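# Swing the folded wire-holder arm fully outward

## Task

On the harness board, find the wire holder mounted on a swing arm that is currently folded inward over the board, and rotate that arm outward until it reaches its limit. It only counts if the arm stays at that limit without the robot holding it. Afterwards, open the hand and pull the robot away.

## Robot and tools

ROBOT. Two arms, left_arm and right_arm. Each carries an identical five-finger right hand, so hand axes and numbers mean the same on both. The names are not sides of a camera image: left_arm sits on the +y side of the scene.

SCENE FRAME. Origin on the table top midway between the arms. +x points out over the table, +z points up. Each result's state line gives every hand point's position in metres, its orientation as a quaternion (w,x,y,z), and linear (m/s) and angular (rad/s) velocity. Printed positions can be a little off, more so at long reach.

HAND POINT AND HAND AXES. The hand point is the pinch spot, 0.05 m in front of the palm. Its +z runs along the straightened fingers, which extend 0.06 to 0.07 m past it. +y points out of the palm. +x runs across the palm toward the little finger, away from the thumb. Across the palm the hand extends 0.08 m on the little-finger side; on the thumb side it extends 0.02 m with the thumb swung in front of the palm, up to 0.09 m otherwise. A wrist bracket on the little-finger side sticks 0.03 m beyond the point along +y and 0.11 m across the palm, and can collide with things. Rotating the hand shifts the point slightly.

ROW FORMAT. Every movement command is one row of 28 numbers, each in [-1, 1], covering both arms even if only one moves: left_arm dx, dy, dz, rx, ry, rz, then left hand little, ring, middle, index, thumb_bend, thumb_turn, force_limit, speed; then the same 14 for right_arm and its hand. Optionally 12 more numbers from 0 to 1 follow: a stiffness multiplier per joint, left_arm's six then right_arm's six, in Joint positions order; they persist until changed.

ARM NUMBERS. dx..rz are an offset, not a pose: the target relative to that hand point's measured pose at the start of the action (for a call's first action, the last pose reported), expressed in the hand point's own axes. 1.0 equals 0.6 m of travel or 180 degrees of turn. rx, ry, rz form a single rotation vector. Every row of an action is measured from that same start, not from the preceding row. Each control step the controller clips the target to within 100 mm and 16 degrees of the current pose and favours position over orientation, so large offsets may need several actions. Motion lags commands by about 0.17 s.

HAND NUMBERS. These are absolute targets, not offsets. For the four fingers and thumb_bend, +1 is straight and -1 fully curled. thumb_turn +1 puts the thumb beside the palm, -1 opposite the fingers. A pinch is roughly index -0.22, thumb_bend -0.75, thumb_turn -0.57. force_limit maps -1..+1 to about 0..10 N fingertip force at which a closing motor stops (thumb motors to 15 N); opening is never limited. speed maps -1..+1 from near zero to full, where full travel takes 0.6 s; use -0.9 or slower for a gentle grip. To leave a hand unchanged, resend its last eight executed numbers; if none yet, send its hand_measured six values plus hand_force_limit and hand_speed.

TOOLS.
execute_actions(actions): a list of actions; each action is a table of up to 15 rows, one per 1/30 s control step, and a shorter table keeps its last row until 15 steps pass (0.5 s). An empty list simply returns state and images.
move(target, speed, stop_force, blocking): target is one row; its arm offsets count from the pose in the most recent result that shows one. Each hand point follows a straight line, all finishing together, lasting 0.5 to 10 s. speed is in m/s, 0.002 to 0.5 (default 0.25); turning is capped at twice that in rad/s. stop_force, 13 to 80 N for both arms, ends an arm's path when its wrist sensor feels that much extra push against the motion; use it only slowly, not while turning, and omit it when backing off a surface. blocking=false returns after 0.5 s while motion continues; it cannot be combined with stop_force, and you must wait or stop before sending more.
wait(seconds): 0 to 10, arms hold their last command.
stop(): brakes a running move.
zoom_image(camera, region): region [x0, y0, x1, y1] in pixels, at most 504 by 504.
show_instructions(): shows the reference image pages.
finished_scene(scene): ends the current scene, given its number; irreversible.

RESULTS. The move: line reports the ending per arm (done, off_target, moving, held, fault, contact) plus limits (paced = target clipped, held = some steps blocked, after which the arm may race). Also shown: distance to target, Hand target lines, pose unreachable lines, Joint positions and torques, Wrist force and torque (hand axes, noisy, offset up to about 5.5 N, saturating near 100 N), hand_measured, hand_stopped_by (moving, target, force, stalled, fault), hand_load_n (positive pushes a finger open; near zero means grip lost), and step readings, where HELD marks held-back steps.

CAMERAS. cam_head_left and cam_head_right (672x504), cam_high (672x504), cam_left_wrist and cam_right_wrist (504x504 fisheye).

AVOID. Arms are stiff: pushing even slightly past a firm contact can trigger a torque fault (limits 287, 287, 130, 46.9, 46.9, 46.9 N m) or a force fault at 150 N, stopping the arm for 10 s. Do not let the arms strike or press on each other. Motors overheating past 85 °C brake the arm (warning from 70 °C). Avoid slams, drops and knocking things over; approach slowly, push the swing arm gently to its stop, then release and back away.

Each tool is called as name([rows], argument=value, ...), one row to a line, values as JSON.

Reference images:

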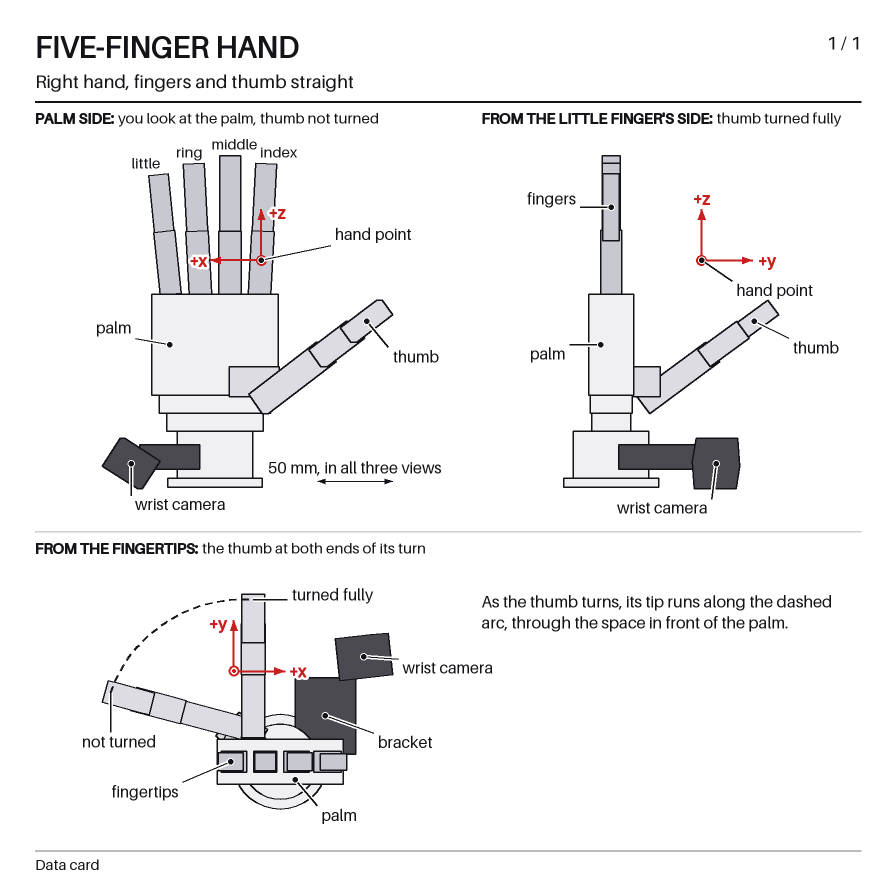

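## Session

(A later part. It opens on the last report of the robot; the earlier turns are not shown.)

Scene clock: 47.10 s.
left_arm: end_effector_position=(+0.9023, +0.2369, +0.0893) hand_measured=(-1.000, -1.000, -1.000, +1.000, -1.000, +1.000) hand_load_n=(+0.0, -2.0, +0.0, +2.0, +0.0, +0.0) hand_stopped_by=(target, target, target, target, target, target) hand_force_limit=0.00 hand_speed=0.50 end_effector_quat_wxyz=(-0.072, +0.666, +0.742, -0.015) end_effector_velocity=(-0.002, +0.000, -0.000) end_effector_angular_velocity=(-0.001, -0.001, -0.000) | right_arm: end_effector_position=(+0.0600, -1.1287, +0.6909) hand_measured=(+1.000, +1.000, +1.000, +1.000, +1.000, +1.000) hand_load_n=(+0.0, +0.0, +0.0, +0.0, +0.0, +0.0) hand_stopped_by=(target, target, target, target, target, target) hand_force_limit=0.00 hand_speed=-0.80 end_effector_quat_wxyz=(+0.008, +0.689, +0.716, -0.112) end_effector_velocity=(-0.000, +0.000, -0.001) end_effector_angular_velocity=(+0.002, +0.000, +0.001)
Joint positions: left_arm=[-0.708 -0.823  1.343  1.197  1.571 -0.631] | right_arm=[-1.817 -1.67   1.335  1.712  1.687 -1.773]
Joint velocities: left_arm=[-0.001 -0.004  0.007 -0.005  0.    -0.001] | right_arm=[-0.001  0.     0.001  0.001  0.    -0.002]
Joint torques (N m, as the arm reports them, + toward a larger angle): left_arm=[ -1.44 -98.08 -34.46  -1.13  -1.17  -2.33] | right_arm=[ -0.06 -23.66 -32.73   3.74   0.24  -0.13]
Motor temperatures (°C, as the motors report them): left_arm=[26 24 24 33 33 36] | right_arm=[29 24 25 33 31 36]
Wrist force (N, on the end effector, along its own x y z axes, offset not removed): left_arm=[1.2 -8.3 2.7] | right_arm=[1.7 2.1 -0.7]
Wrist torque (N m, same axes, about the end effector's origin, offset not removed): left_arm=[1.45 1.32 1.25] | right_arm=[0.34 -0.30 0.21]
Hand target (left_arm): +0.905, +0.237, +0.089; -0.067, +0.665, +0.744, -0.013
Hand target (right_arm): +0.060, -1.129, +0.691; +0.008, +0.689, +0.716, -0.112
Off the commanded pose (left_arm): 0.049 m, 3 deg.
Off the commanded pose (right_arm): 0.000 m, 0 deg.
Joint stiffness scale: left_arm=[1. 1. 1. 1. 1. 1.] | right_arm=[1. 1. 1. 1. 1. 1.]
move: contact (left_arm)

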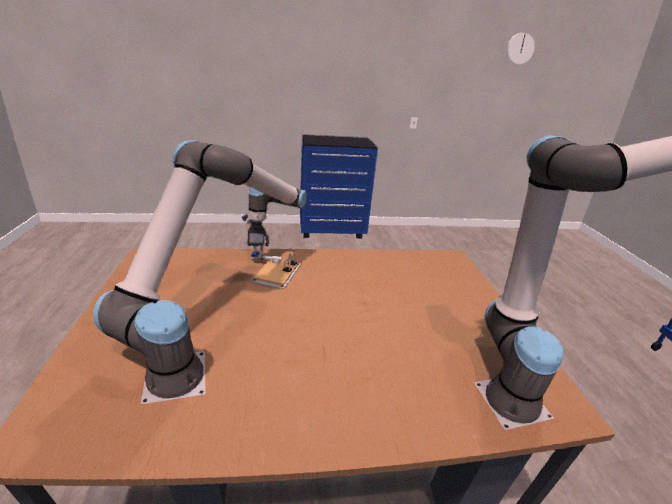

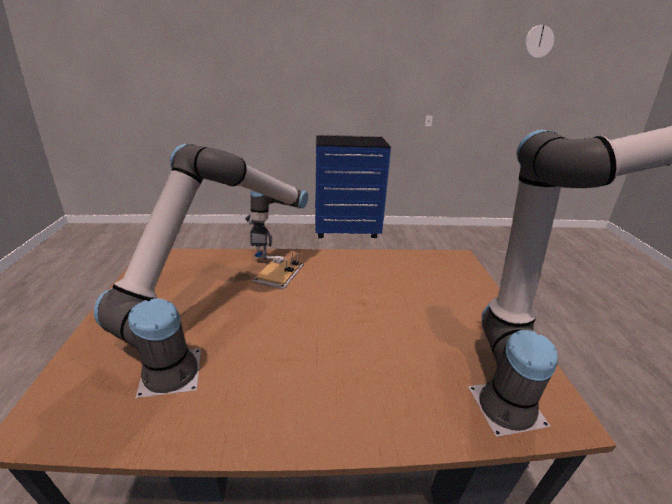

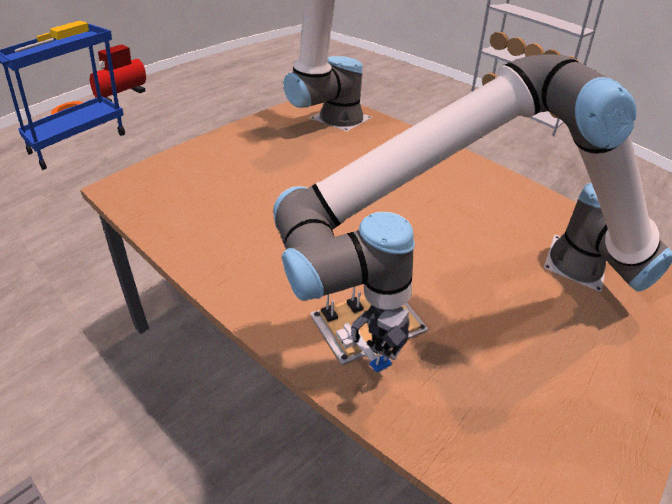

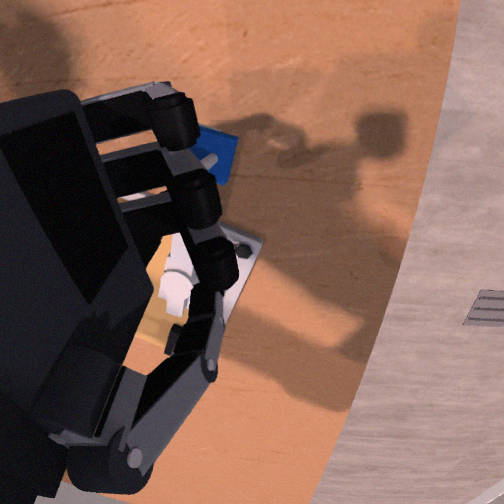

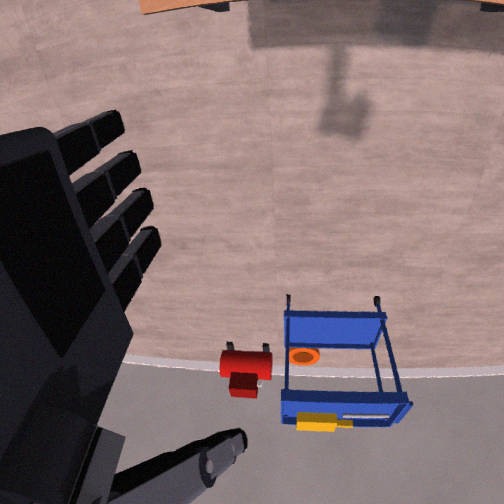

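move(target=[-0.02,0.08,0,0,0,0,-1,-1,-1,1,-1,1,0,0.5,0,0,0,0,0,0,1,1,1,1,1,1,0,-0.8], speed=0.02, stop_force=45)

move(target=[0,-0.02,-0.15,0,0,0,-1,-1,-1,1,-1,1,0,0.5,0,0,0,0,0,0,1,1,1,1,1,1,0,-0.8], speed=0.1)

move(target=[0.3,-0.3,-0.1,0,0,0,-1,-1,-1,1,-1,1,0,0.5,0,0,0,0,0,0,1,1,1,1,1,1,0,-0.8])

zoom_image(camera="cam_high", region=[280,250,480,400])

Scene clock: 49.53 s.
left_arm: end_effector_position=(+0.9104, +0.2330, +0.0866) hand_measured=(-1.000, -1.000, -1.000, +1.000, -1.000, +1.000) hand_load_n=(+0.0, -1.5, -1.0, +3.0, +0.0, +0.0) hand_stopped_by=(target, target, target, target, target, target) hand_force_limit=0.00 hand_speed=0.50 end_effector_quat_wxyz=(-0.096, +0.669, +0.736, -0.025) end_effector_velocity=(-0.006, -0.001, +0.001) end_effector_angular_velocity=(+0.002, +0.004, -0.005) | right_arm: end_effector_position=(+0.0600, -1.1287, +0.6909) hand_measured=(+1.000, +1.000, +1.000, +1.000, +1.000, +1.000) hand_load_n=(+0.0, +0.0, +0.0, +0.0, +0.0, +0.0) hand_stopped_by=(target, target, target, target, target, target) hand_force_limit=0.00 hand_speed=-0.80 end_effector_quat_wxyz=(+0.008, +0.689, +0.716, -0.112) end_effector_velocity=(-0.000, -0.000, -0.000) end_effector_angular_velocity=(+0.001, +0.000, -0.000)
Joint positions: left_arm=[-0.703 -0.783  1.284  1.268  1.578 -0.613] | right_arm=[-1.817 -1.67   1.335  1.712  1.687 -1.773]
Joint velocities: left_arm=[-0.005 -0.008  0.013 -0.     0.     0.001] | right_arm=[-0.001  0.     0.     0.     0.    -0.001]
Joint torques (N m, as the arm reports them, + toward a larger angle): left_arm=[  -2.99 -105.03  -39.79   -4.97   -2.9    -2.21] | right_arm=[  0.58 -24.99 -33.13   3.75   0.32  -0.08]
Motor temperatures (°C, as the motors report them): left_arm=[26 24 24 33 33 36] | right_arm=[29 24 25 33 31 36]
Wrist force (N, on the end effector, along its own x y z axes, offset not removed): left_arm=[3.4 -28.3 -5.0] | right_arm=[1.8 0.6 -1.7]
Wrist torque (N m, same axes, about the end effector's origin, offset not removed): left_arm=[0.92 1.97 1.10] | right_arm=[0.21 -0.25 0.12]
Hand target (left_arm): +0.911, +0.233, +0.087; -0.092, +0.669, +0.737, -0.023
Hand target (right_arm): +0.060, -1.129, +0.691; +0.008, +0.689, +0.716, -0.112
Off the commanded pose (left_arm): 0.041 m, 3 deg.
Off the commanded pose (right_arm): 0.000 m, 0 deg.
Joint stiffness scale: left_arm=[1. 1. 1. 1. 1. 1.] | right_arm=[1. 1. 1. 1. 1. 1.]
move: contact (left_arm)

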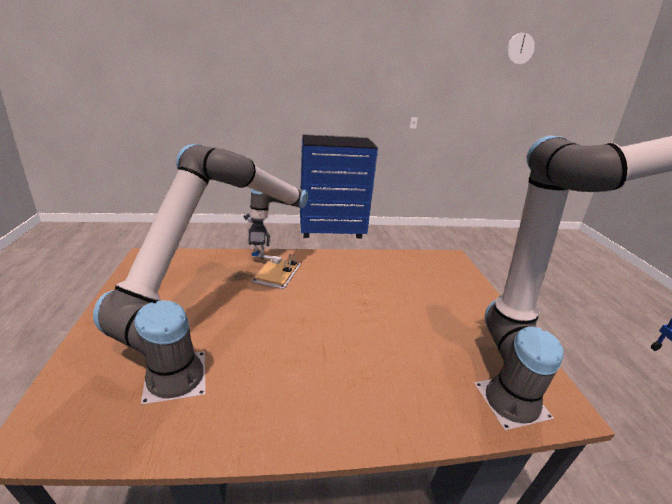

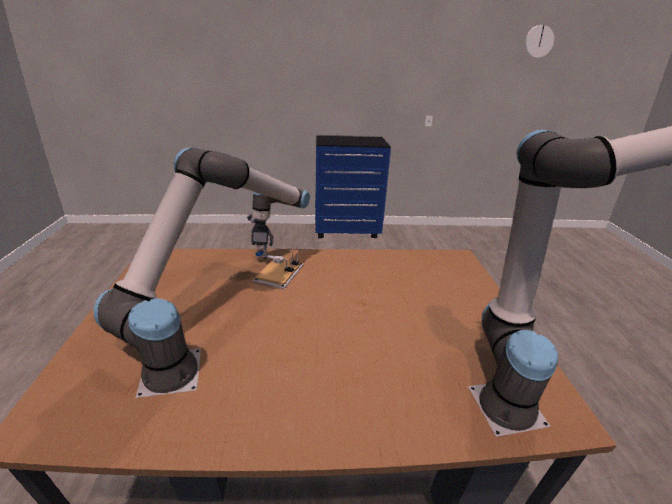

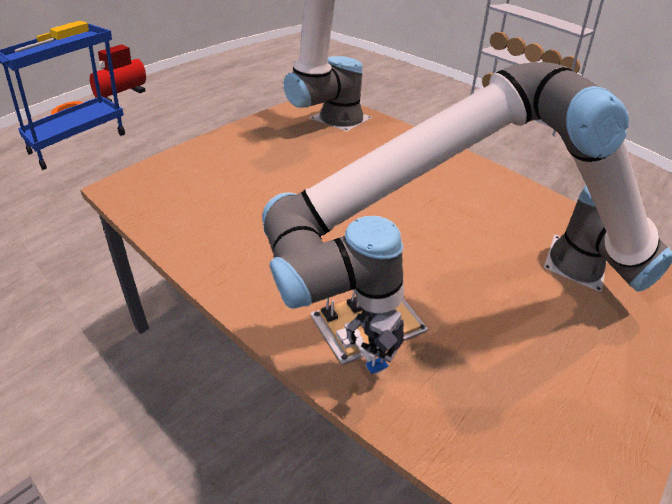

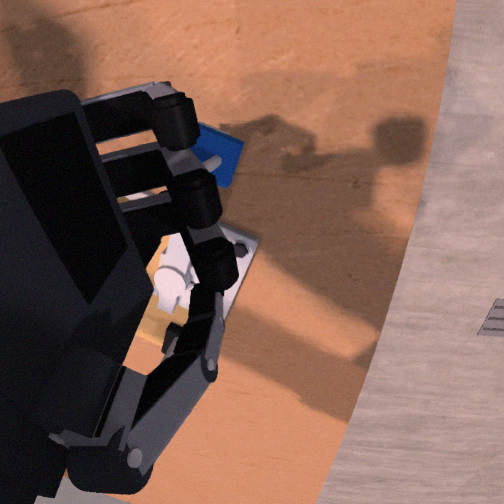

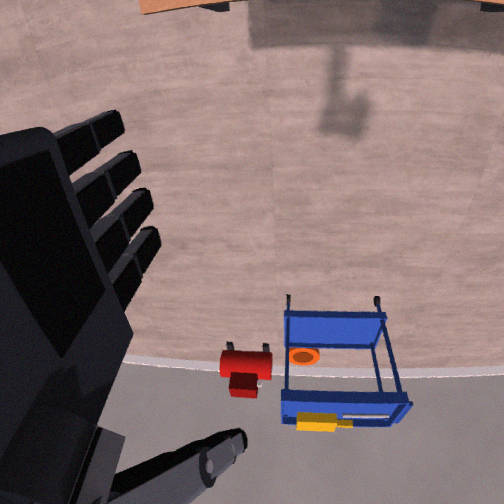

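Scene clock: 50.97 s.
left_arm: end_effector_position=(+0.9139, +0.2260, +0.1759) hand_measured=(-1.000, -1.000, -1.000, +1.000, -1.000, +1.000) hand_load_n=(+0.0, +0.0, +0.0, +0.0, +0.0, +0.0) hand_stopped_by=(target, target, target, target, target, target) hand_force_limit=0.00 hand_speed=0.50 end_effector_quat_wxyz=(-0.097, +0.669, +0.736, -0.025) end_effector_velocity=(-0.002, +0.001, -0.000) end_effector_angular_velocity=(+0.004, +0.007, +0.001) | right_arm: end_effector_position=(+0.0600, -1.1287, +0.6909) hand_measured=(+1.000, +1.000, +1.000, +1.000, +1.000, +1.000) hand_load_n=(+0.0, +0.0, +0.0, +0.0, +0.0, +0.0) hand_stopped_by=(target, target, target, target, target, target) hand_force_limit=0.00 hand_speed=-0.80 end_effector_quat_wxyz=(+0.008, +0.689, +0.716, -0.112) end_effector_velocity=(+0.000, -0.001, -0.000) end_effector_angular_velocity=(-0.002, +0.000, +0.001)
Joint positions: left_arm=[-0.709 -0.839  1.213  1.396  1.579 -0.619] | right_arm=[-1.817 -1.67   1.335  1.712  1.687 -1.773]
Joint velocities: left_arm=[ 0.     0.     0.001  0.006 -0.    -0.001] | right_arm=[ 0.    -0.     0.    -0.003 -0.    -0.001]
Joint torques (N m, as the arm reports them, + toward a larger angle): left_arm=[ -4.4  -96.54 -39.93   3.26   0.13  -1.58] | right_arm=[ -1.25 -24.52 -32.77   3.66   0.43   0.05]
Motor temperatures (°C, as the motors report them): left_arm=[26 24 24 33 33 36] | right_arm=[29 24 25 33 31 36]
Wrist force (N, on the end effector, along its own x y z axes, offset not removed): left_arm=[1.2 1.2 2.4] | right_arm=[3.0 -1.0 -0.9]
Wrist torque (N m, same axes, about the end effector's origin, offset not removed): left_arm=[-0.08 -0.12 0.28] | right_arm=[-0.06 -0.45 0.14]
Hand target (left_arm): +0.914, +0.224, +0.177; -0.096, +0.669, +0.736, -0.025
Hand target (right_arm): +0.060, -1.129, +0.691; +0.008, +0.689, +0.716, -0.112
Off the commanded pose (left_arm): 0.003 m, 0 deg.
Off the commanded pose (right_arm): 0.000 m, 0 deg.
Joint stiffness scale: left_arm=[1. 1. 1. 1. 1. 1.] | right_arm=[1. 1. 1. 1. 1. 1.]
move: done

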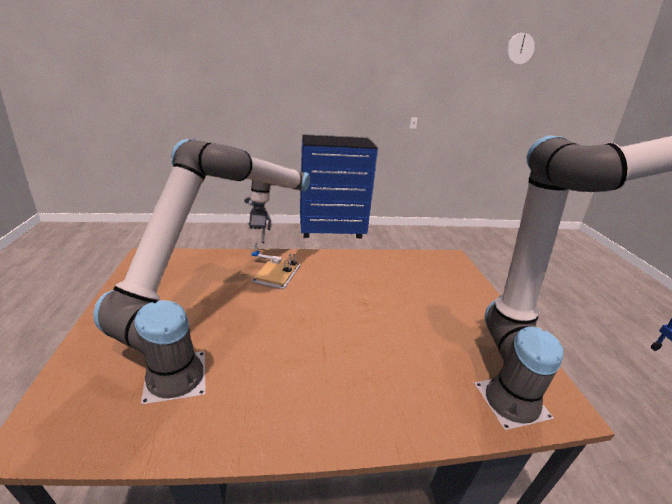

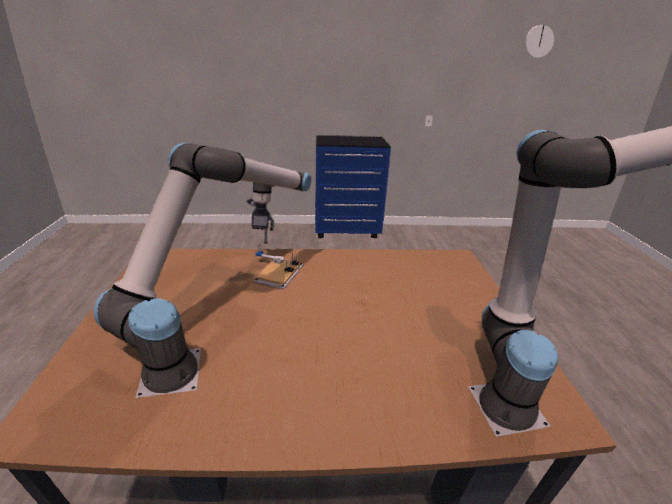

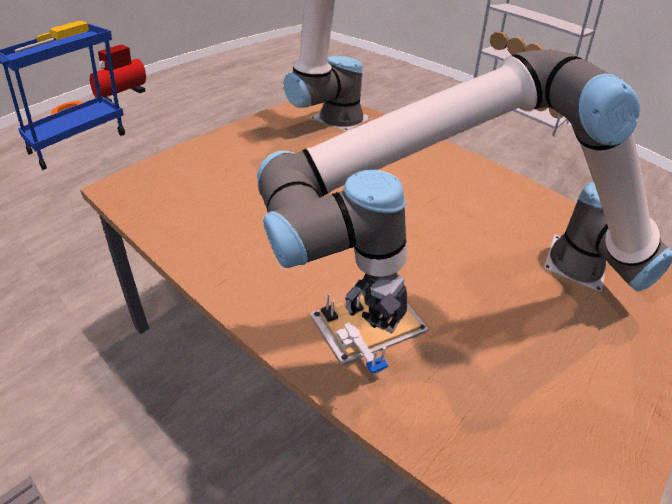

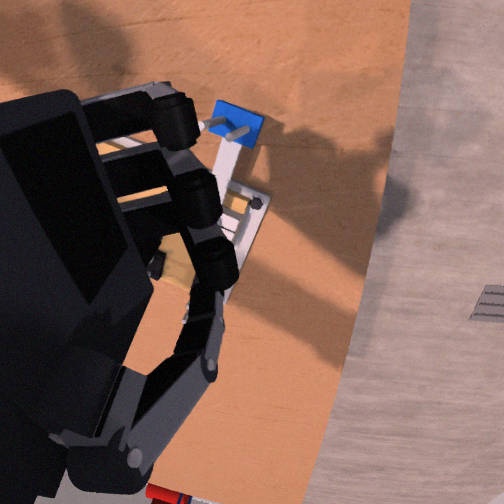

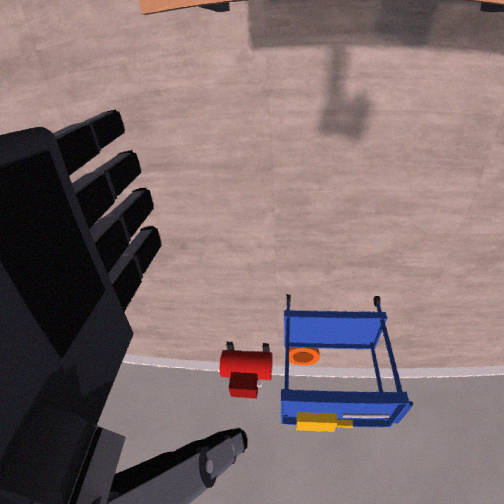

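Scene clock: 52.77 s.
left_arm: end_effector_position=(+0.7339, +0.3793, +0.2852) hand_measured=(-1.000, -1.000, -1.000, +1.000, -1.000, +1.000) hand_load_n=(+0.0, +0.0, +0.0, +0.0, +0.0, +0.0) hand_stopped_by=(target, target, target, target, target, target) hand_force_limit=0.00 hand_speed=0.50 end_effector_quat_wxyz=(-0.094, +0.669, +0.737, -0.025) end_effector_velocity=(-0.000, +0.000, +0.000) end_effector_angular_velocity=(+0.000, +0.001, -0.001) | right_arm: end_effector_position=(+0.0600, -1.1287, +0.6909) hand_measured=(+1.000, +1.000, +1.000, +1.000, +1.000, +1.000) hand_load_n=(+0.0, +0.0, +0.0, +0.0, +0.0, +0.0) hand_stopped_by=(target, target, target, target, target, target) hand_force_limit=0.00 hand_speed=-0.80 end_effector_quat_wxyz=(+0.008, +0.689, +0.716, -0.112) end_effector_velocity=(+0.000, -0.000, +0.000) end_effector_angular_velocity=(-0.001, +0.000, +0.001)
Joint positions: left_arm=[-0.637 -1.245  1.648  1.363  1.566 -0.55 ] | right_arm=[-1.817 -1.67   1.335  1.712  1.687 -1.773]
Joint velocities: left_arm=[ 0.001 -0.001  0.     0.001 -0.     0.002] | right_arm=[ 0.    -0.    -0.001 -0.001  0.    -0.001]
Joint torques (N m, as the arm reports them, + toward a larger angle): left_arm=[ -0.62 -64.28 -31.96   4.18  -0.28  -0.41] | right_arm=[  0.23 -26.14 -33.37   3.46   0.29  -0.29]
Motor temperatures (°C, as the motors report them): left_arm=[26 24 24 33 33 36] | right_arm=[29 24 25 33 31 36]
Wrist force (N, on the end effector, along its own x y z axes, offset not removed): left_arm=[1.9 -2.5 -1.9] | right_arm=[3.2 -0.2 -2.0]
Wrist torque (N m, same axes, about the end effector's origin, offset not removed): left_arm=[-0.34 -0.03 0.21] | right_arm=[0.09 -0.44 0.19]
Hand target (left_arm): +0.732, +0.380, +0.284; -0.097, +0.669, +0.736, -0.025
Hand target (right_arm): +0.060, -1.129, +0.691; +0.008, +0.689, +0.716, -0.112
Off the commanded pose (left_arm): 0.002 m, 0 deg.
Off the commanded pose (right_arm): 0.000 m, 0 deg.
Joint stiffness scale: left_arm=[1. 1. 1. 1. 1. 1.] | right_arm=[1. 1. 1. 1. 1. 1.]
move: done

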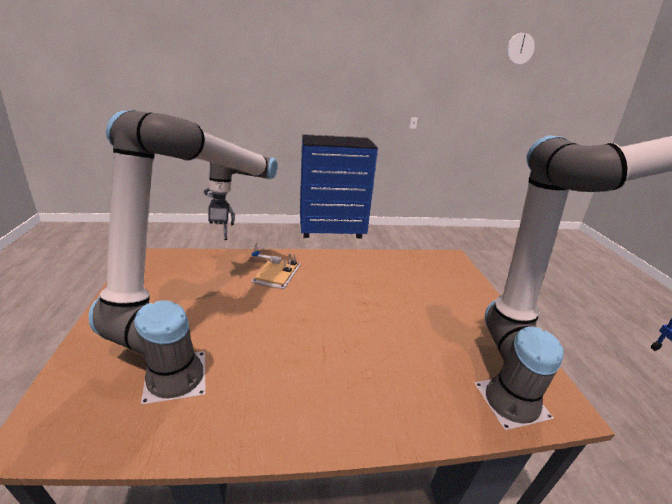

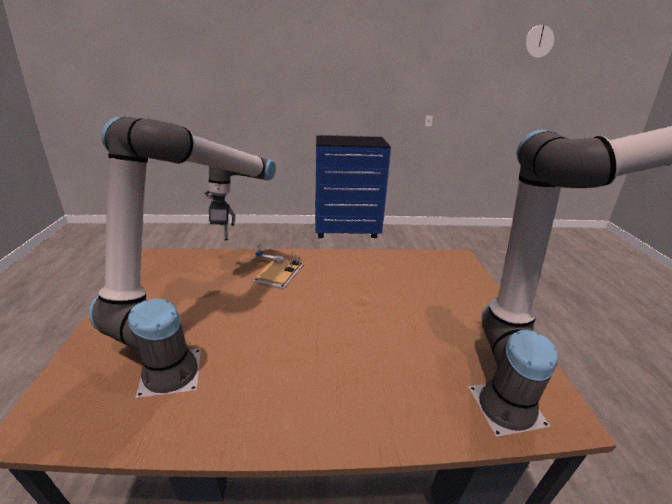

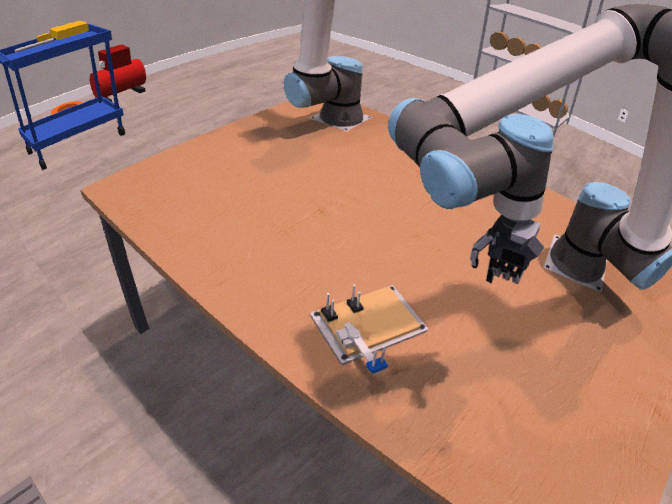

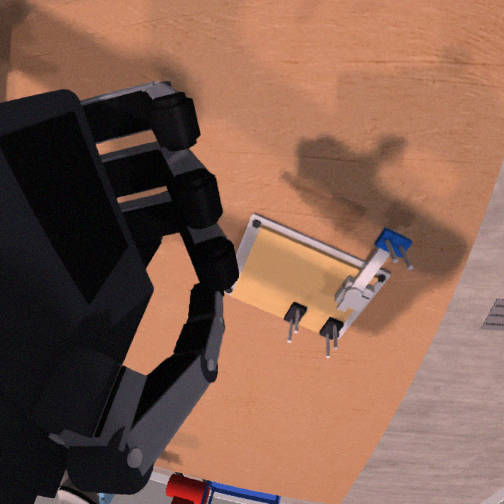

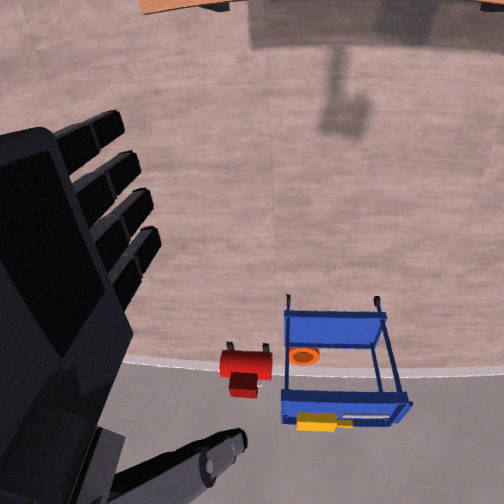

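Region (280, 250, 480, 400) of cam_high's 672x504 image, scaled by 2.520, with more detail than that image has; it fills the top 378 rows of this view, and the rest is white.

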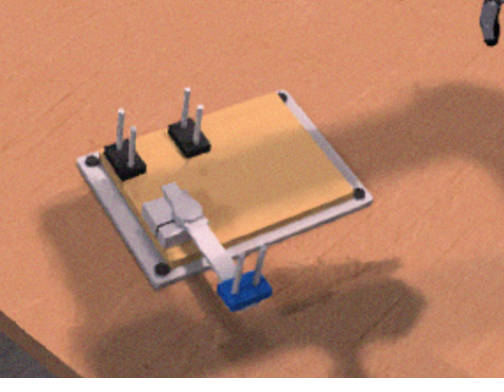

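Perpendicular to the edge, and it stalled at a stop.

finished_scene(scene=1)

The scene is finished: the task was done.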